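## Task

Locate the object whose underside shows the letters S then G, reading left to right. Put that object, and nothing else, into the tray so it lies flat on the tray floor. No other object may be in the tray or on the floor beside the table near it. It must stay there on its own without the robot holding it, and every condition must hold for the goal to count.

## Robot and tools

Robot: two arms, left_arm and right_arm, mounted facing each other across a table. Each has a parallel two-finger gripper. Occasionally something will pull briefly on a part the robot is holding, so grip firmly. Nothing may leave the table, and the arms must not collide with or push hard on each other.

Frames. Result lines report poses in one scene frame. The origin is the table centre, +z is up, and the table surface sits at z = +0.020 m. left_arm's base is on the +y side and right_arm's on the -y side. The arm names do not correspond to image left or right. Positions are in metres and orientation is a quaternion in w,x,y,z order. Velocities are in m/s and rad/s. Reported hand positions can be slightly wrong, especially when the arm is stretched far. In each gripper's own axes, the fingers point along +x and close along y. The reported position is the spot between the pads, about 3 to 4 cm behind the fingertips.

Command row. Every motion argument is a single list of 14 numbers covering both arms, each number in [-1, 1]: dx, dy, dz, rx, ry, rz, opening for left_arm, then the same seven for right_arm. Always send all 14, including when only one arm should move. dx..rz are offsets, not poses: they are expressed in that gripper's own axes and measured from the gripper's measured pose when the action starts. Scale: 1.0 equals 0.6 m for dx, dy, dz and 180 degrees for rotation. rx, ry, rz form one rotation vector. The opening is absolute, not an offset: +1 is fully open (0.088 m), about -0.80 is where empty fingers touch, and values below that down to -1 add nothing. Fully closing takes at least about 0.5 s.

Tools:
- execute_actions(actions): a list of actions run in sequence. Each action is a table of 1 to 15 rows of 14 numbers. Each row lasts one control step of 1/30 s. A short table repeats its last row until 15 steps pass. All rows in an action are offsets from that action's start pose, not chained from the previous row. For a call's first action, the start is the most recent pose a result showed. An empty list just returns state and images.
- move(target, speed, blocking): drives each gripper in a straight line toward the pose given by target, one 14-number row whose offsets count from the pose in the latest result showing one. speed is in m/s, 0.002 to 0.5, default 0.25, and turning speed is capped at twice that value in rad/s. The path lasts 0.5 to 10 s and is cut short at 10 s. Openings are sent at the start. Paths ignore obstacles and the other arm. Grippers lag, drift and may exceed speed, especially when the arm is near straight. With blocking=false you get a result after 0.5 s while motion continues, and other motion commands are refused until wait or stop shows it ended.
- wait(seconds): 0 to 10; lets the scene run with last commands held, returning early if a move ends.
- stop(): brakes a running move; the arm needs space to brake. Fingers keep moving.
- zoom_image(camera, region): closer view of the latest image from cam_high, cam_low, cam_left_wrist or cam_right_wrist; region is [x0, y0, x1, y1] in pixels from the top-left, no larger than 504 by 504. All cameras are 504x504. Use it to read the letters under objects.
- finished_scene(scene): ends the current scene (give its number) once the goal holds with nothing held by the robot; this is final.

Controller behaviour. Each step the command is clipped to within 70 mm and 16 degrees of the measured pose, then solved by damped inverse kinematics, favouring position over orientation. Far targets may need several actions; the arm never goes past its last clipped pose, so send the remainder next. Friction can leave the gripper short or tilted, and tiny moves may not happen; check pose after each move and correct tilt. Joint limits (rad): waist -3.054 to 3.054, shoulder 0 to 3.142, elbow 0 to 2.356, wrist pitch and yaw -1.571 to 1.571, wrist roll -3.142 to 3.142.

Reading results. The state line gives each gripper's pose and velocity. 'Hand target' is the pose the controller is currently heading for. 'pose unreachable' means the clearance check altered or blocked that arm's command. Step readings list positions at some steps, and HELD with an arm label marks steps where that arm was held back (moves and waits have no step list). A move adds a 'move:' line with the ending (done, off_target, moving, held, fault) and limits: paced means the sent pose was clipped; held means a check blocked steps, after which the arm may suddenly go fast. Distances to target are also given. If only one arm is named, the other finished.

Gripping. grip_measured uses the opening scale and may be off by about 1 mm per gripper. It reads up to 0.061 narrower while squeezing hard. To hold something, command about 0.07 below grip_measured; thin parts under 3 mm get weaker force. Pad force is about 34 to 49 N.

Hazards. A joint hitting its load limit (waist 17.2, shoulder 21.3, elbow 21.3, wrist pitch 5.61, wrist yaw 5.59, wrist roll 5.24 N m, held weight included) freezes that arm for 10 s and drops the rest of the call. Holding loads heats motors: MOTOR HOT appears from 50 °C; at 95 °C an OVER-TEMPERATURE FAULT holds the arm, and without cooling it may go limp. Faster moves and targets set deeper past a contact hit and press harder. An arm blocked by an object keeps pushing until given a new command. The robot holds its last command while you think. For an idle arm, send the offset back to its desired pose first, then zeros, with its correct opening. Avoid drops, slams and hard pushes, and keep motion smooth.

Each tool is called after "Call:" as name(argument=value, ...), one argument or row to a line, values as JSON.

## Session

Call:
execute_actions(
  actions=[],
)

Scene clock: 0.00 s.
left_arm: end_effector_position=(+0.0281, +0.1165, +0.2815) grip_measured=-0.780 end_effector_quat_wxyz=(-0.348, +0.310, -0.535, -0.705) end_effector_velocity=(-0.001, +0.003, -0.000) end_effector_angular_velocity=(+0.018, -0.012, +0.010) | right_arm: end_effector_position=(-0.3150, -0.1472, +0.1867) grip_measured=-0.796 end_effector_quat_wxyz=(+0.476, +0.417, +0.731, +0.254) end_effector_velocity=(-0.000, +0.000, +0.001) end_effector_angular_velocity=(+0.005, -0.010, +0.014)
Joint positions: left_arm=[ 0.146  2.085  2.022 -1.538  0.628  2.78   0.001] | right_arm=[1.089 1.71  0.879 0.184 0.64  2.493 0.   ]
Joint velocities: left_arm=[-0.007 -0.002 -0.002 -0.007 -0.007 -0.022 -0.   ] | right_arm=[-0.002 -0.002 -0.002  0.007 -0.007 -0.022  0.   ]
Heat: left arm: hottest shoulder 27 °C (+0.0 °C/min); right arm: hottest shoulder 29 °C (+0.0 °C/min).
Hand target (left_arm): +0.028, +0.117, +0.282; +0.348, -0.310, +0.535, +0.705
Hand target (right_arm): -0.315, -0.147, +0.187; +0.476, +0.417, +0.731, +0.254

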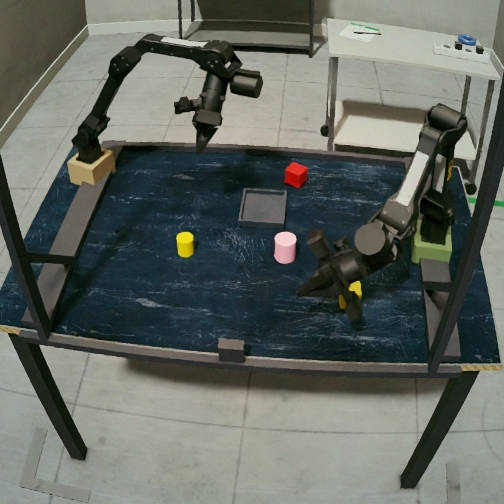

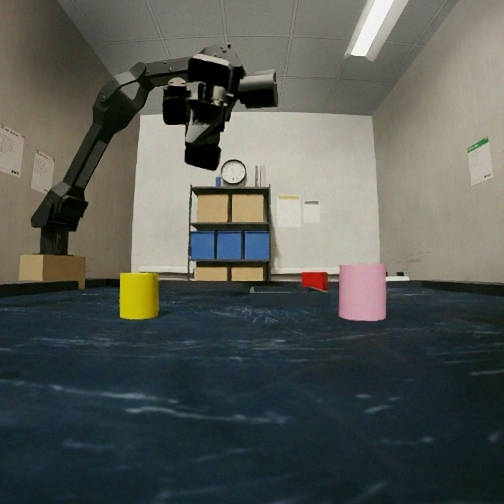

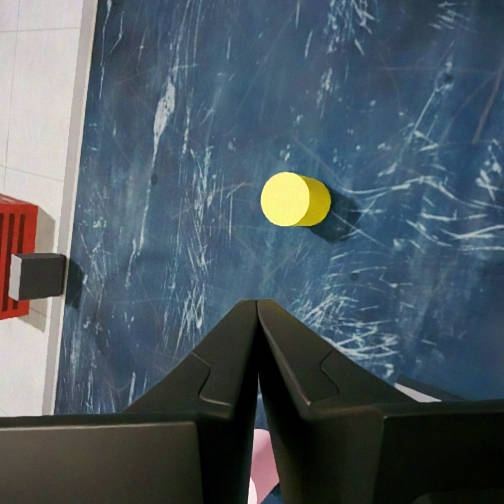

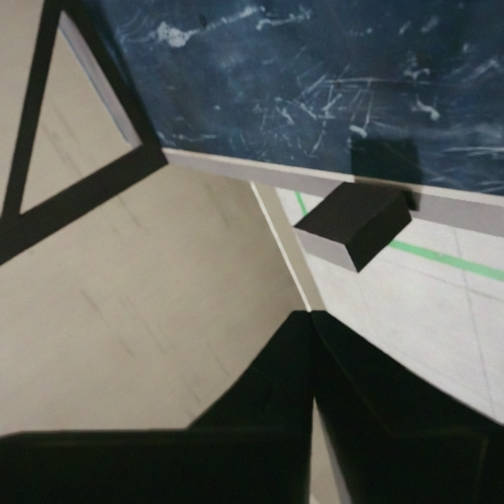

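Call:
move(
  target=[0.306,0.018,0.012,-0.439,0.196,-0.093,1,0.035,0.191,0.38,-0.077,-0.121,-0.318,1],
  speed=0.3,
)

Scene clock: 19.73 s.
left_arm: end_effector_position=(-0.0831, +0.1509, +0.1428) grip_measured=+1.000 end_effector_quat_wxyz=(-0.001, +0.706, -0.003, -0.708) end_effector_velocity=(+0.002, -0.001, +0.001) end_effector_angular_velocity=(+0.004, -0.014, +0.024) | right_arm: end_effector_position=(-0.0715, -0.0774, +0.1750) grip_measured=+0.997 end_effector_quat_wxyz=(+0.707, +0.007, +0.708, +0.005) end_effector_velocity=(+0.002, -0.005, +0.000) end_effector_angular_velocity=(-0.032, +0.003, -0.015)
Joint positions: left_arm=[-0.343  2.25   1.846 -1.163  0.     0.856  0.088] | right_arm=[ 0.248  1.982  1.63  -1.202  0.001  1.714  0.088]
Joint velocities: left_arm=[ 0.002  0.007  0.017 -0.022 -0.007 -0.022  0.   ] | right_arm=[-0.007  0.007  0.012 -0.037 -0.007  0.007 -0.   ]
Heat: left arm: hottest shoulder 31 °C (+12.2 °C/min); right arm: hottest shoulder 32 °C (+9.1 °C/min).
Hand target (left_arm): -0.085, +0.149, +0.141; +0.002, +0.707, -0.002, -0.707
Hand target (right_arm): -0.070, -0.075, +0.171; +0.709, +0.003, +0.705, +0.001
Off the commanded pose (left_arm): 0.003 m, 0 deg.
Off the commanded pose (right_arm): 0.006 m, 1 deg.
move: done

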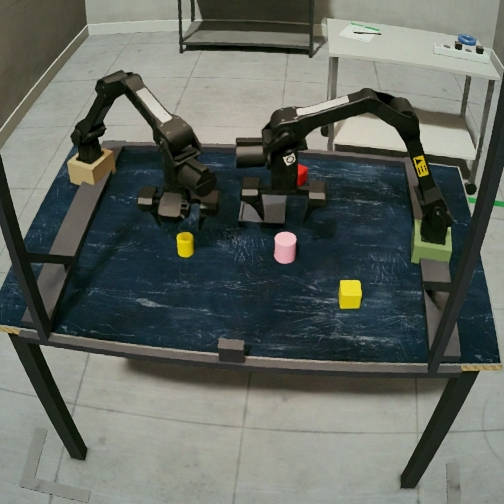

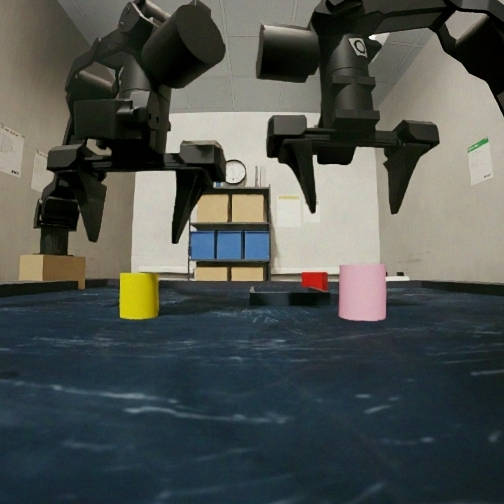

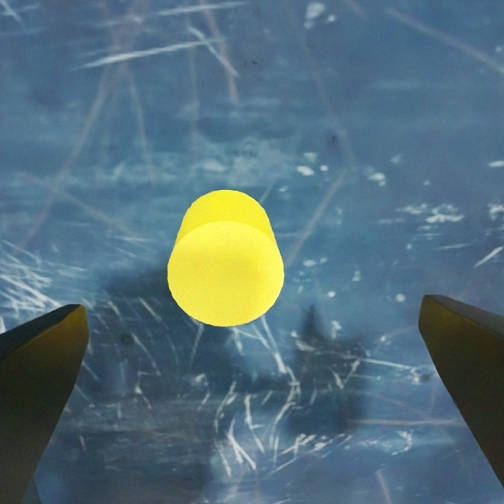

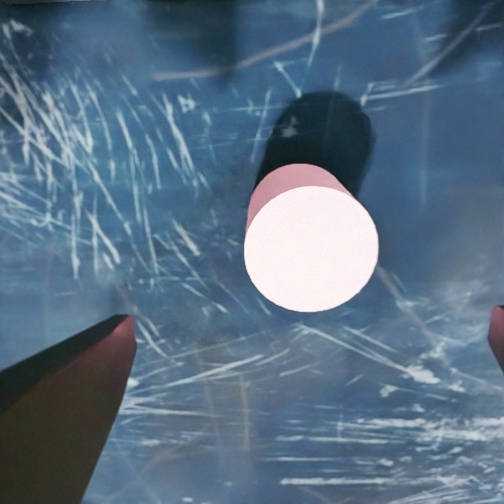

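Motors are close (~3 cm) but descending straight is OK.

Call:
move(
  target=[0.103,0.008,-0.006,0,0,0,1,0.155,-0.022,0.003,0,0,0,1],
  speed=0.1,
)

Scene clock: 27.27 s.
left_arm: end_effector_position=(-0.0836, +0.1439, +0.0880) grip_measured=+1.000 end_effector_quat_wxyz=(+0.005, +0.702, -0.007, -0.712) end_effector_velocity=(+0.003, -0.004, +0.000) end_effector_angular_velocity=(-0.020, -0.012, -0.004) | right_arm: end_effector_position=(-0.0704, -0.0837, +0.0922) grip_measured=+0.997 end_effector_quat_wxyz=(+0.705, +0.017, +0.709, +0.015) end_effector_velocity=(+0.003, -0.004, -0.003) end_effector_angular_velocity=(-0.016, -0.010, +0.005)
Joint positions: left_arm=[-0.333  2.315  1.732 -0.966 -0.     0.863  0.088] | right_arm=[ 0.248  2.021  1.343 -0.846  0.001  1.712  0.088]
Joint velocities: left_arm=[ 0.002 -0.002 -0.002  0.007 -0.022  0.007  0.   ] | right_arm=[-0.002  0.002 -0.007 -0.007  0.007 -0.007 -0.   ]
Heat: left arm: hottest shoulder 32 °C (+11.0 °C/min); right arm: hottest shoulder 32 °C (+6.6 °C/min).
Hand target (left_arm): -0.080, +0.146, +0.081; -0.001, +0.706, -0.003, -0.708
Hand target (right_arm): -0.070, -0.089, +0.082; +0.707, +0.007, +0.707, +0.005
Off the commanded pose (left_arm): 0.008 m, 1 deg.
Off the commanded pose (right_arm): 0.012 m, 2 deg.
move: off_target (right_arm)

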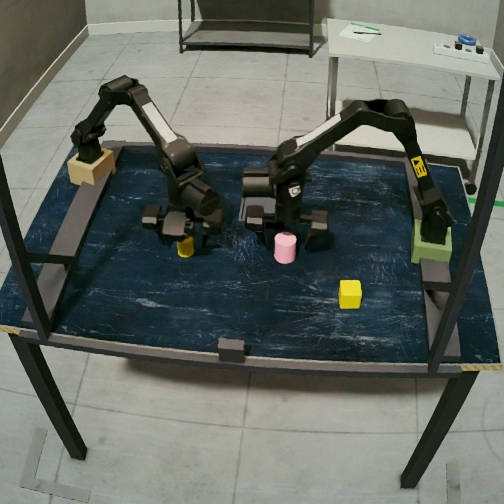

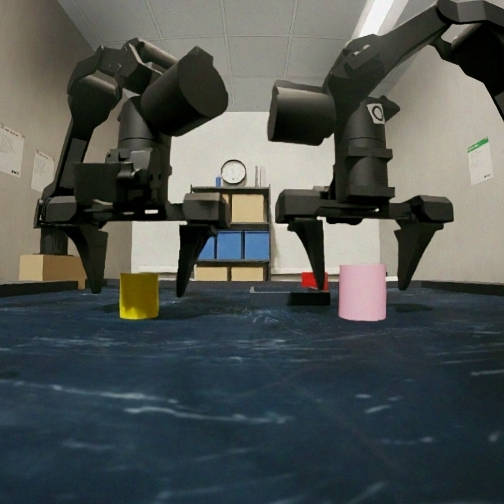

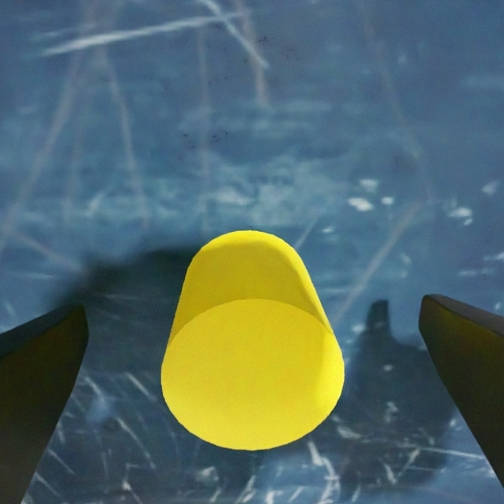

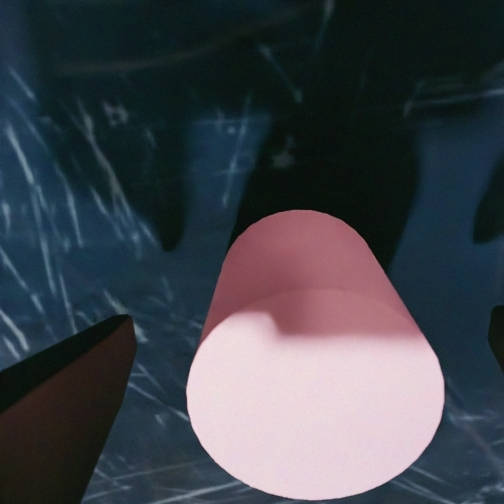

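Call:
move(
  target=[0.022,0,-0.005,0,0,0,1,0.03,-0.004,0,0,0,-0.01,1],
  speed=0.1,
)

Call:
move(
  target=[0,0,0,0,0,0,-0.25,0,0,0,0,0,0,-0.05],
)

Call:
move(
  target=[-0.2,-0.04,0,0,-0.17,0.07,-0.25,-0.2,-0.04,0,0,0.15,0.1,-0.05],
  speed=0.2,
)

Call:
zoom_image(
  camera="cam_low",
  region=[60,100,460,270],
)

Scene clock: 40.93 s.
left_arm: end_effector_position=(-0.0845, +0.1415, +0.0821) grip_measured=+1.000 end_effector_quat_wxyz=(+0.010, +0.698, -0.011, -0.716) end_effector_velocity=(+0.001, +0.002, +0.000) end_effector_angular_velocity=(+0.001, -0.010, +0.020) | right_arm: end_effector_position=(-0.0706, -0.0823, +0.0823) grip_measured=+0.997 end_effector_quat_wxyz=(+0.706, +0.014, +0.708, +0.012) end_effector_velocity=(-0.002, -0.003, -0.001) end_effector_angular_velocity=(-0.013, +0.005, +0.010)
Joint positions: left_arm=[-0.331  2.317  1.71  -0.924 -0.     0.863  0.088] | right_arm=[ 0.248  2.049  1.342 -0.827  0.001  1.712  0.088]
Joint velocities: left_arm=[-0.002 -0.002 -0.002 -0.007 -0.007 -0.022  0.   ] | right_arm=[ 0.002  0.002 -0.002 -0.007 -0.007 -0.007 -0.   ]
Heat: left arm: hottest shoulder 34 °C (+10.3 °C/min); right arm: hottest shoulder 33 °C (+5.9 °C/min).
Hand target (left_arm): -0.081, +0.144, +0.075; +0.005, +0.702, -0.007, -0.712
Hand target (right_arm): -0.070, -0.085, +0.074; +0.705, +0.006, +0.709, +0.004
Off the commanded pose (left_arm): 0.008 m, 1 deg.
Off the commanded pose (right_arm): 0.009 m, 1 deg.
move: off_target (right_arm)

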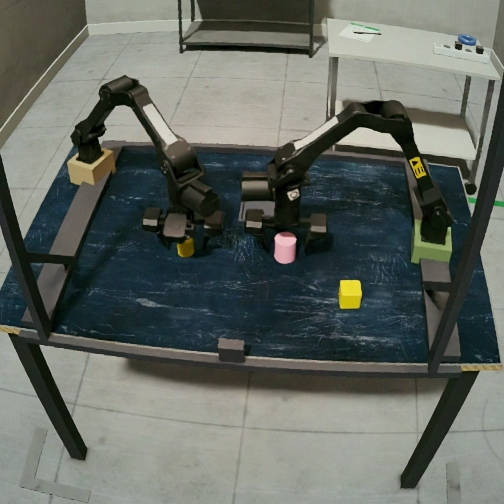

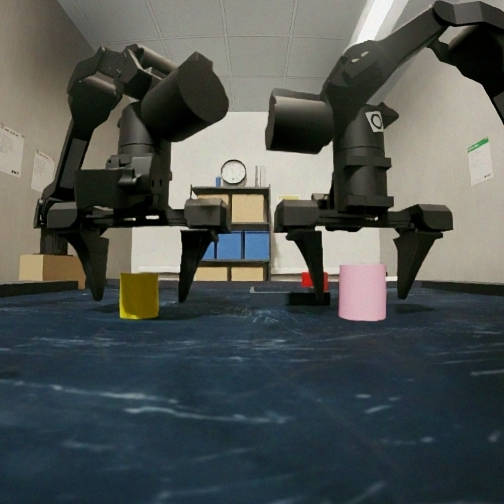

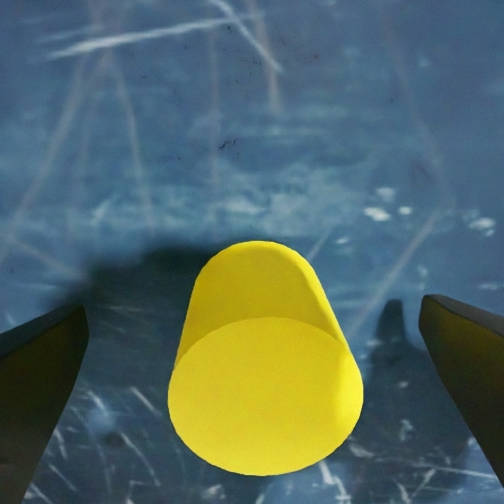

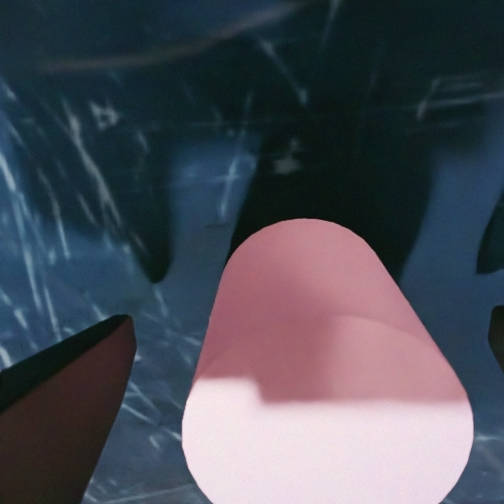

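Scene clock: 41.60 s.
left_arm: end_effector_position=(-0.0845, +0.1415, +0.0821) grip_measured=-0.043 end_effector_quat_wxyz=(+0.010, +0.698, -0.011, -0.716) end_effector_velocity=(+0.002, +0.005, +0.000) end_effector_angular_velocity=(+0.022, -0.009, +0.005) | right_arm: end_effector_position=(-0.0706, -0.0823, +0.0823) grip_measured=+0.143 end_effector_quat_wxyz=(+0.706, +0.014, +0.708, +0.012) end_effector_velocity=(-0.000, -0.001, -0.001) end_effector_angular_velocity=(+0.001, +0.007, +0.005)
Joint positions: left_arm=[-0.331  2.317  1.71  -0.924 -0.     0.863  0.037] | right_arm=[ 0.248  2.049  1.342 -0.827  0.001  1.712  0.046]
Joint velocities: left_arm=[-0.002 -0.002 -0.002 -0.022  0.007 -0.007 -0.   ] | right_arm=[-0.002 -0.002 -0.007  0.007 -0.007 -0.007  0.   ]
Heat: left arm: hottest shoulder 34 °C (+10.1 °C/min); right arm: hottest shoulder 33 °C (+5.8 °C/min).
Hand target (left_arm): -0.084, +0.142, +0.082; +0.010, +0.698, -0.011, -0.716
Hand target (right_arm): -0.071, -0.082, +0.082; +0.706, +0.014, +0.708, +0.012
Off the commanded pose (left_arm): 0.000 m, 0 deg.
Off the commanded pose (right_arm): 0.000 m, 0 deg.
move: done

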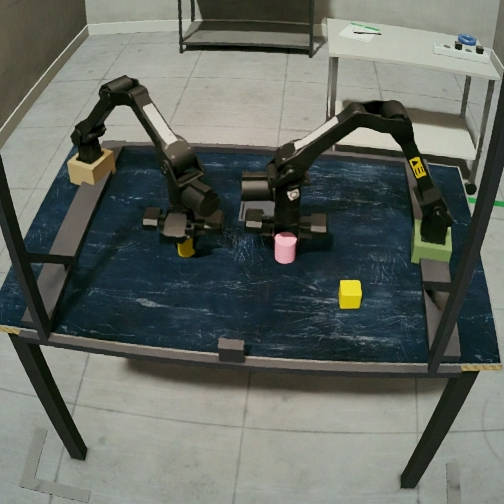

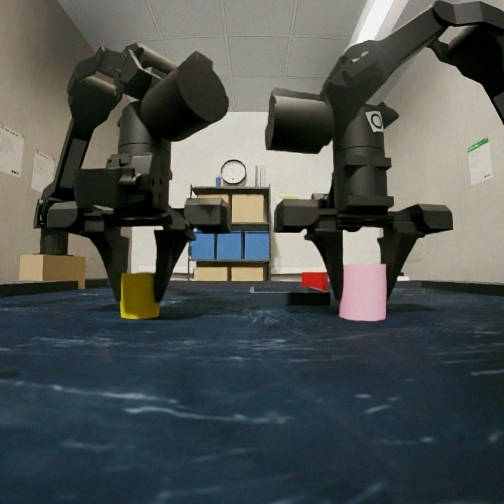

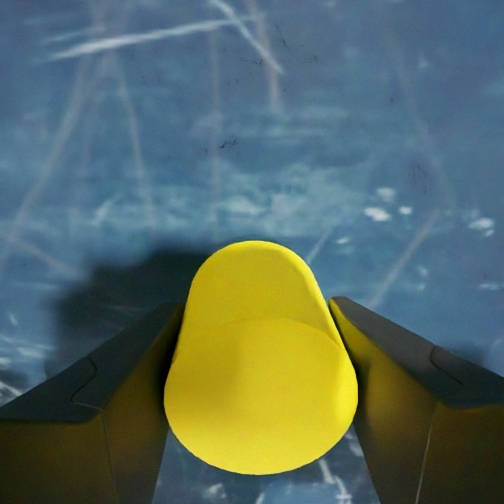

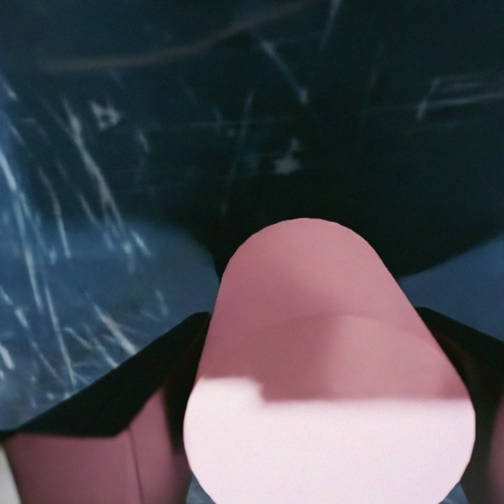

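Scene clock: 43.47 s.
left_arm: end_effector_position=(-0.0824, +0.1677, +0.1970) grip_measured=-0.043 end_effector_quat_wxyz=(+0.082, +0.483, -0.089, -0.867) end_effector_velocity=(+0.004, +0.002, -0.006) end_effector_angular_velocity=(+0.017, -0.007, +0.024) | right_arm: end_effector_position=(-0.0705, -0.1070, +0.2014) grip_measured=+0.143 end_effector_quat_wxyz=(+0.514, +0.120, +0.840, +0.123) end_effector_velocity=(-0.000, -0.001, +0.002) end_effector_angular_velocity=(+0.005, +0.023, -0.006)
Joint positions: left_arm=[-0.269  1.764  1.215 -0.479  0.281  0.856  0.037] | right_arm=[ 0.058  1.6    1.149 -0.769 -0.476  1.601  0.046]
Joint velocities: left_arm=[ 0.002 -0.002 -0.022  0.007 -0.007 -0.022 -0.   ] | right_arm=[-0.007 -0.007 -0.007  0.007 -0.022  0.007 -0.   ]
Heat: left arm: hottest shoulder 34 °C (+9.7 °C/min); right arm: hottest shoulder 34 °C (+6.9 °C/min).
Hand target (left_arm): -0.080, +0.169, +0.200; -0.085, -0.479, +0.088, +0.869
Hand target (right_arm): -0.070, -0.111, +0.201; +0.512, +0.120, +0.842, +0.124
Off the commanded pose (left_arm): 0.005 m, 1 deg.
Off the commanded pose (right_arm): 0.004 m, 0 deg.
move: done

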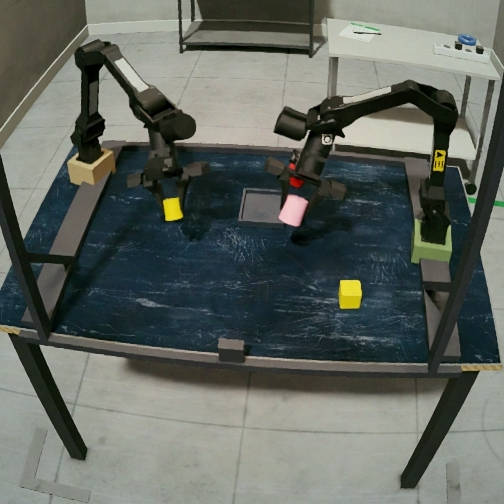

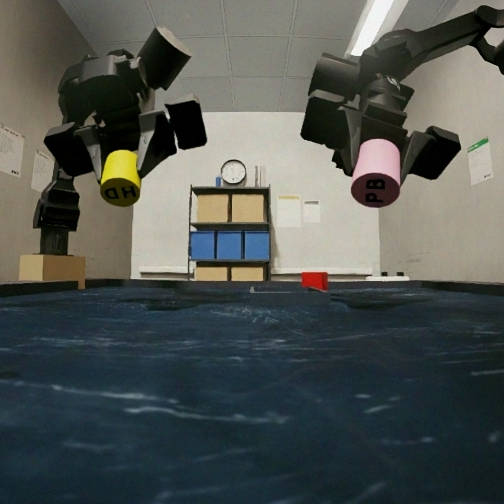

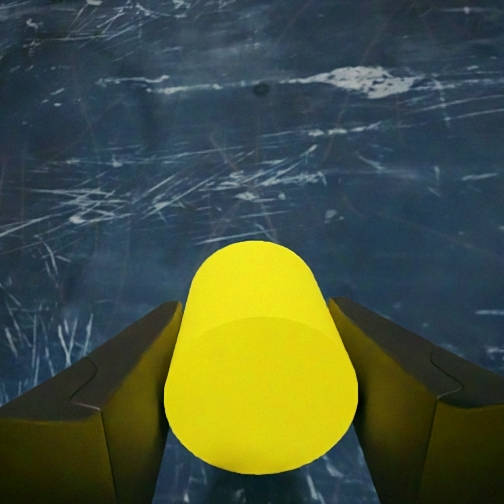

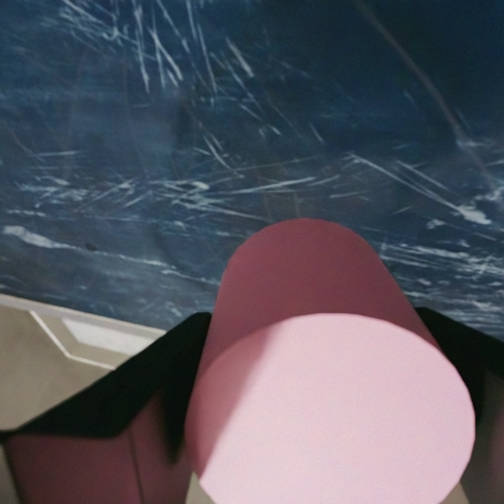

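Region (60, 100, 460, 270) of cam_low's 504x504 image, scaled by 1.260, with more detail than that image has; it fills the top 214 rows of this view, and the rest is white.

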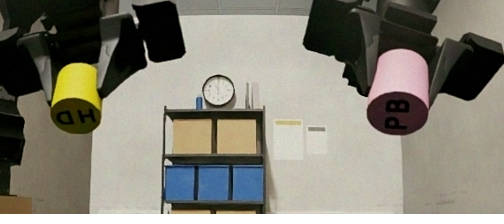

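Call:
move(
  target=[0.157,-0.045,-0.099,0,0.17,-0.07,-0.25,0.167,-0.066,0.088,0,-0.15,-0.1,-0.05],
  speed=0.15,
)

Call:
move(
  target=[0.018,0,0,0,0,0,-0.25,0.022,0,0,0,0,0,-0.05],
  speed=0.04,
)

Scene clock: 54.50 s.
left_arm: end_effector_position=(-0.0801, +0.1696, +0.0842) grip_measured=-0.043 end_effector_quat_wxyz=(+0.006, +0.701, -0.013, -0.713) end_effector_velocity=(-0.001, -0.005, +0.004) end_effector_angular_velocity=(-0.017, -0.015, -0.009) | right_arm: end_effector_position=(-0.0701, -0.1086, +0.0847) grip_measured=+0.143 end_effector_quat_wxyz=(+0.705, +0.017, +0.709, +0.014) end_effector_velocity=(+0.003, +0.007, +0.000) end_effector_angular_velocity=(+0.015, -0.020, +0.004)
Joint positions: left_arm=[-0.368  2.233  1.573 -0.88  -0.004  0.835  0.037] | right_arm=[ 0.256  1.952  1.208 -0.783  0.001  1.722  0.046]
Joint velocities: left_arm=[-0.002  0.007  0.032 -0.022 -0.022  0.007 -0.   ] | right_arm=[-0.002  0.012  0.017  0.007  0.022 -0.007 -0.   ]
Heat: left arm: hottest shoulder 35 °C (+8.8 °C/min); right arm: hottest shoulder 34 °C (+5.5 °C/min).
Hand target (left_arm): -0.083, +0.168, +0.084; +0.008, +0.702, -0.013, -0.712
Hand target (right_arm): -0.071, -0.107, +0.081; +0.708, +0.014, +0.706, +0.011
Off the commanded pose (left_arm): 0.003 m, 0 deg.
Off the commanded pose (right_arm): 0.004 m, 1 deg.
move: done

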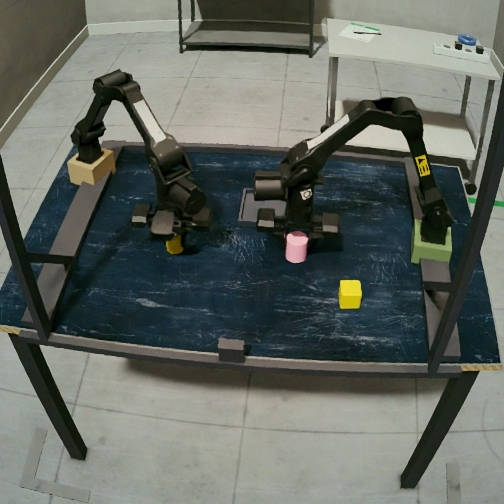

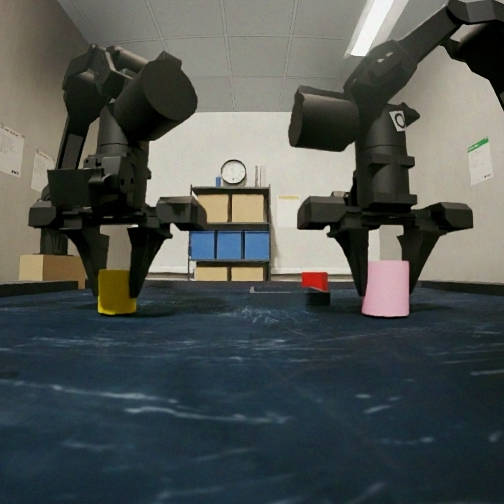

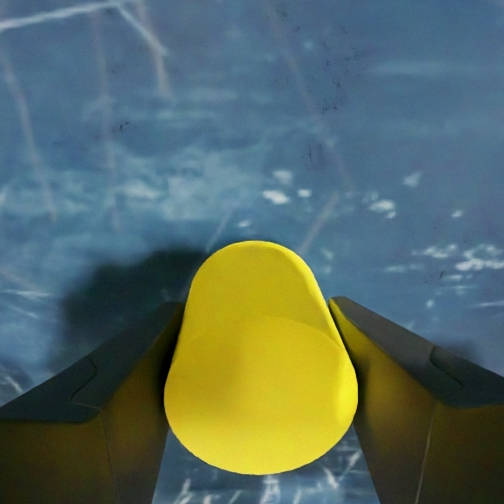

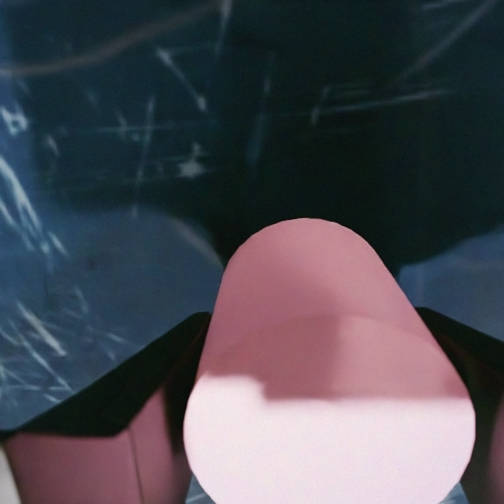

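Scene clock: 55.23 s.
left_arm: end_effector_position=(-0.0834, +0.1660, +0.0812) grip_measured=-0.043 end_effector_quat_wxyz=(+0.011, +0.695, -0.018, -0.718) end_effector_velocity=(-0.002, +0.001, -0.001) end_effector_angular_velocity=(+0.003, +0.007, +0.004) | right_arm: end_effector_position=(-0.0711, -0.1019, +0.0821) grip_measured=+0.143 end_effector_quat_wxyz=(+0.703, +0.028, +0.710, +0.025) end_effector_velocity=(+0.000, -0.004, -0.001) end_effector_angular_velocity=(-0.013, +0.004, +0.020)
Joint positions: left_arm=[-0.368  2.239  1.57  -0.85  -0.004  0.835  0.037] | right_arm=[ 0.256  1.957  1.203 -0.74   0.001  1.722  0.046]
Joint velocities: left_arm=[-0.002  0.002 -0.002  0.007  0.007 -0.007 -0.   ] | right_arm=[-0.002 -0.002 -0.007 -0.007 -0.007 -0.022 -0.   ]
Heat: left arm: hottest shoulder 35 °C (+8.7 °C/min); right arm: hottest shoulder 34 °C (+5.4 °C/min).
Hand target (left_arm): -0.080, +0.169, +0.074; +0.006, +0.700, -0.013, -0.714
Hand target (right_arm): -0.070, -0.108, +0.072; +0.705, +0.017, +0.709, +0.014
Off the commanded pose (left_arm): 0.009 m, 1 deg.
Off the commanded pose (right_arm): 0.012 m, 2 deg.
move: off_target (left_arm, right_arm)

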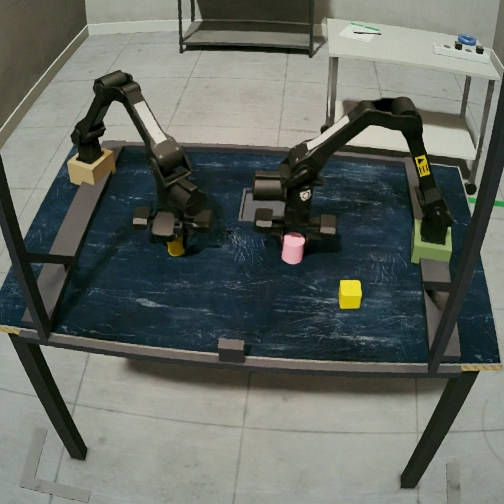

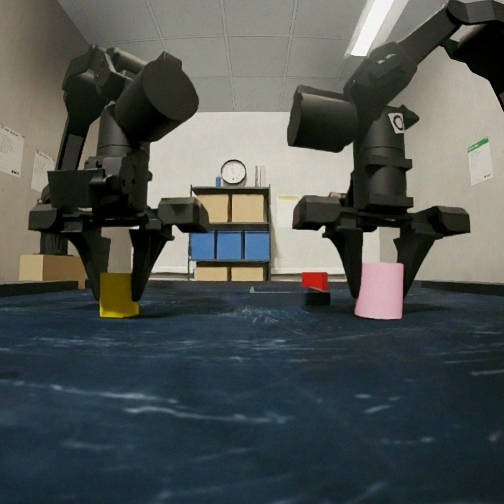

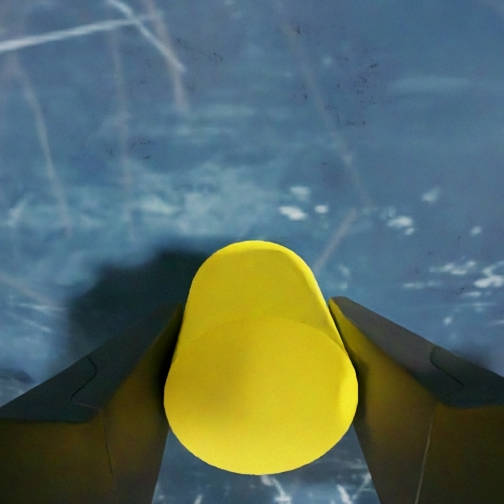

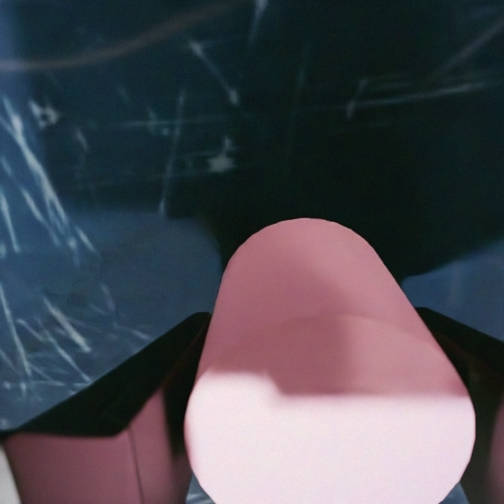

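Next: yellow cube at about (-0.21,-0.235).

Call:
move(
  target=[0,0,0,0,0,0,1,0,0,0,0,0,0,1],
)

Call:
move(
  target=[-0.1,0,0,0,0,0,1,-0.1,0,0,0,0,-0.022,1],
)

Call:
move(
  target=[0,-0.15,-0.1,0,0,0,1,0,-0.21,-0.235,0,0,0,1],
)

Scene clock: 70.33 s.
left_arm: end_effector_position=(-0.0835, +0.1660, +0.0812) grip_measured=+1.000 end_effector_quat_wxyz=(+0.011, +0.695, -0.018, -0.718) end_effector_velocity=(+0.003, +0.003, -0.003) end_effector_angular_velocity=(+0.007, -0.017, -0.009) | right_arm: end_effector_position=(-0.0712, -0.1017, +0.0820) grip_measured=+0.995 end_effector_quat_wxyz=(+0.703, +0.028, +0.710, +0.026) end_effector_velocity=(+0.000, -0.002, +0.000) end_effector_angular_velocity=(-0.008, +0.006, +0.005)
Joint positions: left_arm=[-0.368  2.239  1.57  -0.849 -0.004  0.835  0.088] | right_arm=[ 0.256  1.957  1.202 -0.739  0.001  1.722  0.088]
Joint velocities: left_arm=[-0.002  0.002 -0.007 -0.007 -0.007  0.007  0.   ] | right_arm=[-0.002 -0.002 -0.002 -0.007 -0.007 -0.007  0.001]
Heat: left arm: hottest shoulder 35 °C (+5.1 °C/min); right arm: hottest shoulder 34 °C (+3.0 °C/min).
Hand target (left_arm): -0.083, +0.166, +0.081; +0.011, +0.695, -0.018, -0.718
Hand target (right_arm): -0.071, -0.102, +0.082; +0.703, +0.028, +0.710, +0.025
Off the commanded pose (left_arm): 0.000 m, 0 deg.
Off the commanded pose (right_arm): 0.000 m, 0 deg.
move: done

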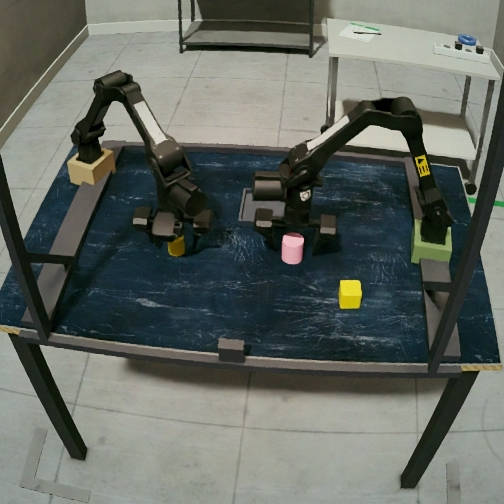

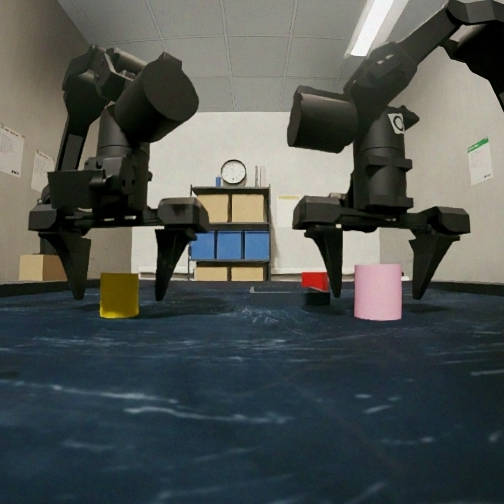

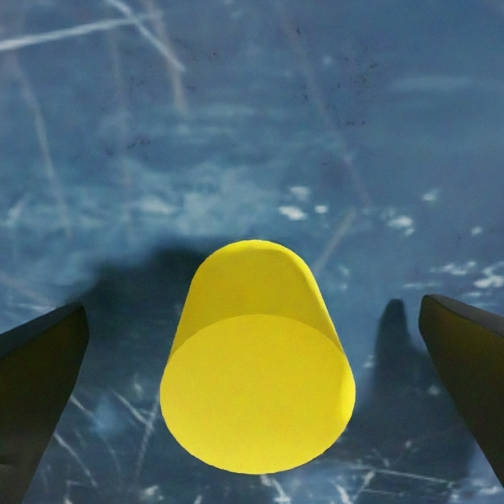

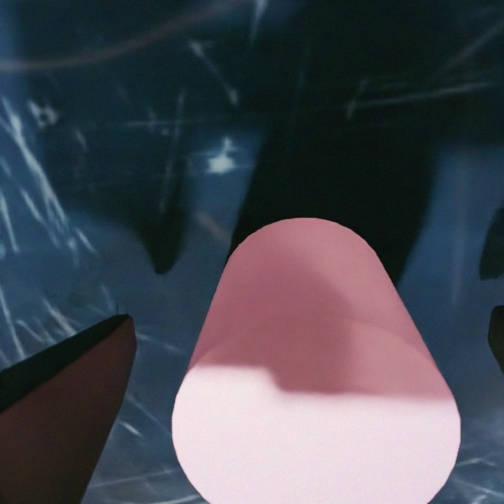

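Scene clock: 71.27 s.
left_arm: end_effector_position=(-0.0782, +0.1716, +0.1330) grip_measured=+1.000 end_effector_quat_wxyz=(+0.005, +0.701, -0.013, -0.713) end_effector_velocity=(+0.002, +0.008, +0.001) end_effector_angular_velocity=(+0.038, -0.005, +0.004) | right_arm: end_effector_position=(-0.0704, -0.1090, +0.1364) grip_measured=+0.997 end_effector_quat_wxyz=(+0.706, -0.001, +0.708, -0.004) end_effector_velocity=(-0.000, +0.000, +0.007) end_effector_angular_velocity=(+0.001, +0.008, +0.005)
Joint positions: left_arm=[-0.368  2.159  1.657 -1.039 -0.004  0.835  0.088] | right_arm=[ 0.255  1.913  1.377 -1.042 -0.004  1.721  0.088]
Joint velocities: left_arm=[-0.002 -0.002  0.002 -0.037  0.022 -0.007  0.   ] | right_arm=[-0.002 -0.007  0.017 -0.022 -0.007 -0.007 -0.   ]
Heat: left arm: hottest shoulder 35 °C (+5.1 °C/min); right arm: hottest shoulder 34 °C (+3.0 °C/min).
Hand target (left_arm): -0.081, +0.169, +0.141; +0.011, +0.695, -0.018, -0.718
Hand target (right_arm): -0.071, -0.106, +0.142; +0.703, +0.004, +0.711, +0.001
Off the commanded pose (left_arm): 0.009 m, 1 deg.
Off the commanded pose (right_arm): 0.006 m, 1 deg.
move: off_target (left_arm)

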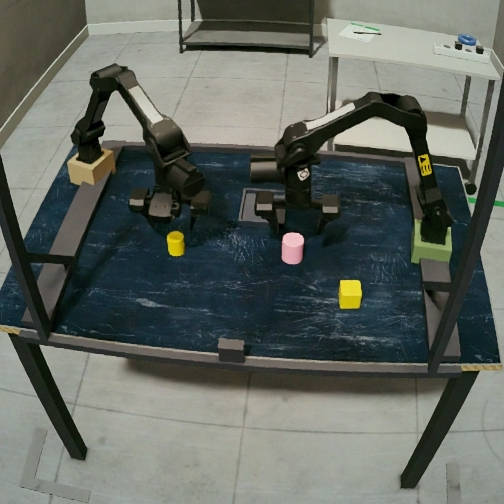

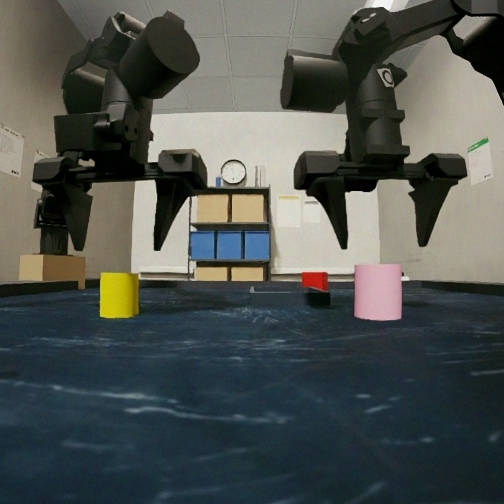

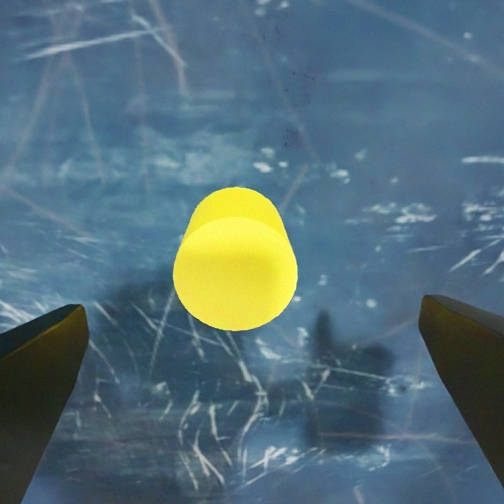

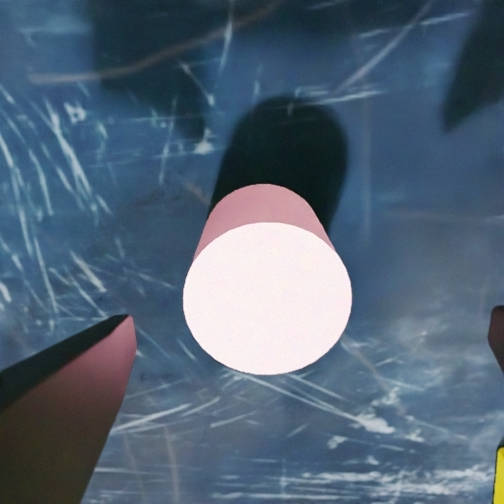

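Scene clock: 72.63 s.
left_arm: end_effector_position=(-0.0182, +0.2588, +0.1273) grip_measured=+1.000 end_effector_quat_wxyz=(+0.003, +0.702, -0.012, -0.712) end_effector_velocity=(+0.000, +0.005, +0.000) end_effector_angular_velocity=(+0.010, +0.000, -0.000) | right_arm: end_effector_position=(-0.2134, -0.2318, +0.1381) grip_measured=+0.997 end_effector_quat_wxyz=(+0.704, -0.003, +0.710, -0.005) end_effector_velocity=(+0.002, -0.005, +0.000) end_effector_angular_velocity=(-0.022, -0.009, -0.020)
Joint positions: left_arm=[-0.417  1.797  1.112 -0.86  -0.004  0.789  0.088] | right_arm=[ 0.822  1.715  1.134 -0.993 -0.014  2.287  0.088]
Joint velocities: left_arm=[-0.007 -0.007 -0.007 -0.007  0.007 -0.007  0.   ] | right_arm=[ 0.002 -0.002 -0.002 -0.022 -0.007  0.022 -0.   ]
Heat: left arm: hottest shoulder 35 °C (+5.0 °C/min); right arm: hottest shoulder 34 °C (+3.0 °C/min).
Hand target (left_arm): -0.017, +0.261, +0.129; +0.006, +0.701, -0.013, -0.713
Hand target (right_arm): -0.212, -0.235, +0.138; +0.704, -0.002, +0.710, -0.005
Off the commanded pose (left_arm): 0.003 m, 0 deg.
Off the commanded pose (right_arm): 0.003 m, 0 deg.
move: done

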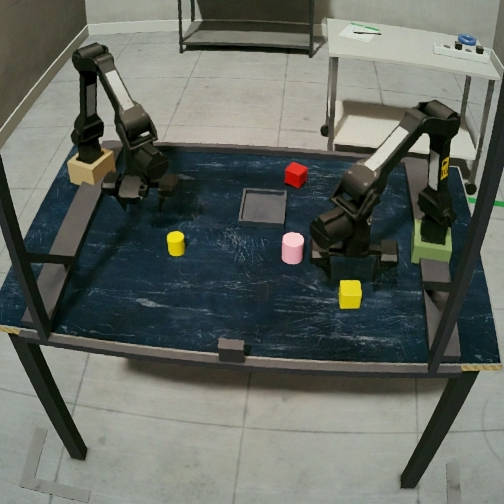

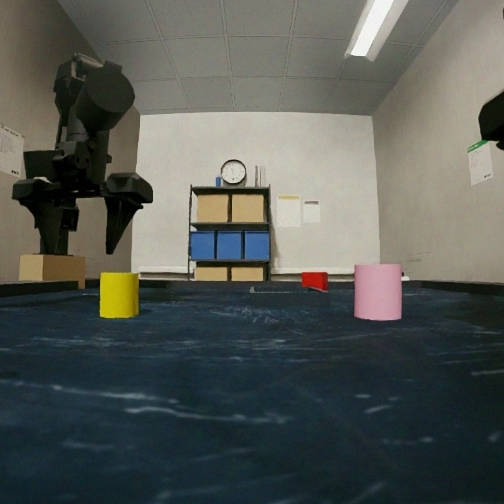

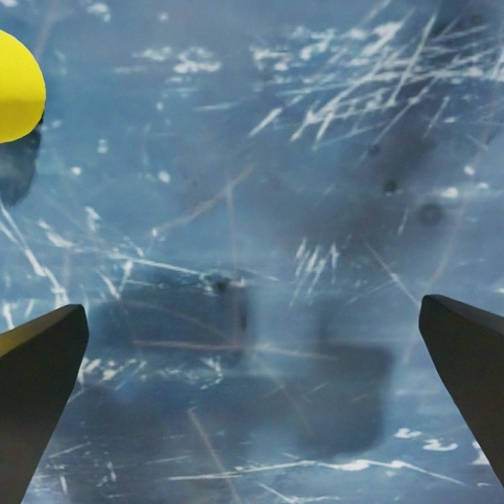

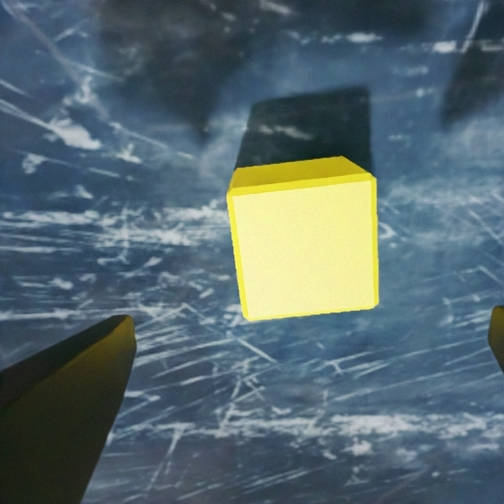

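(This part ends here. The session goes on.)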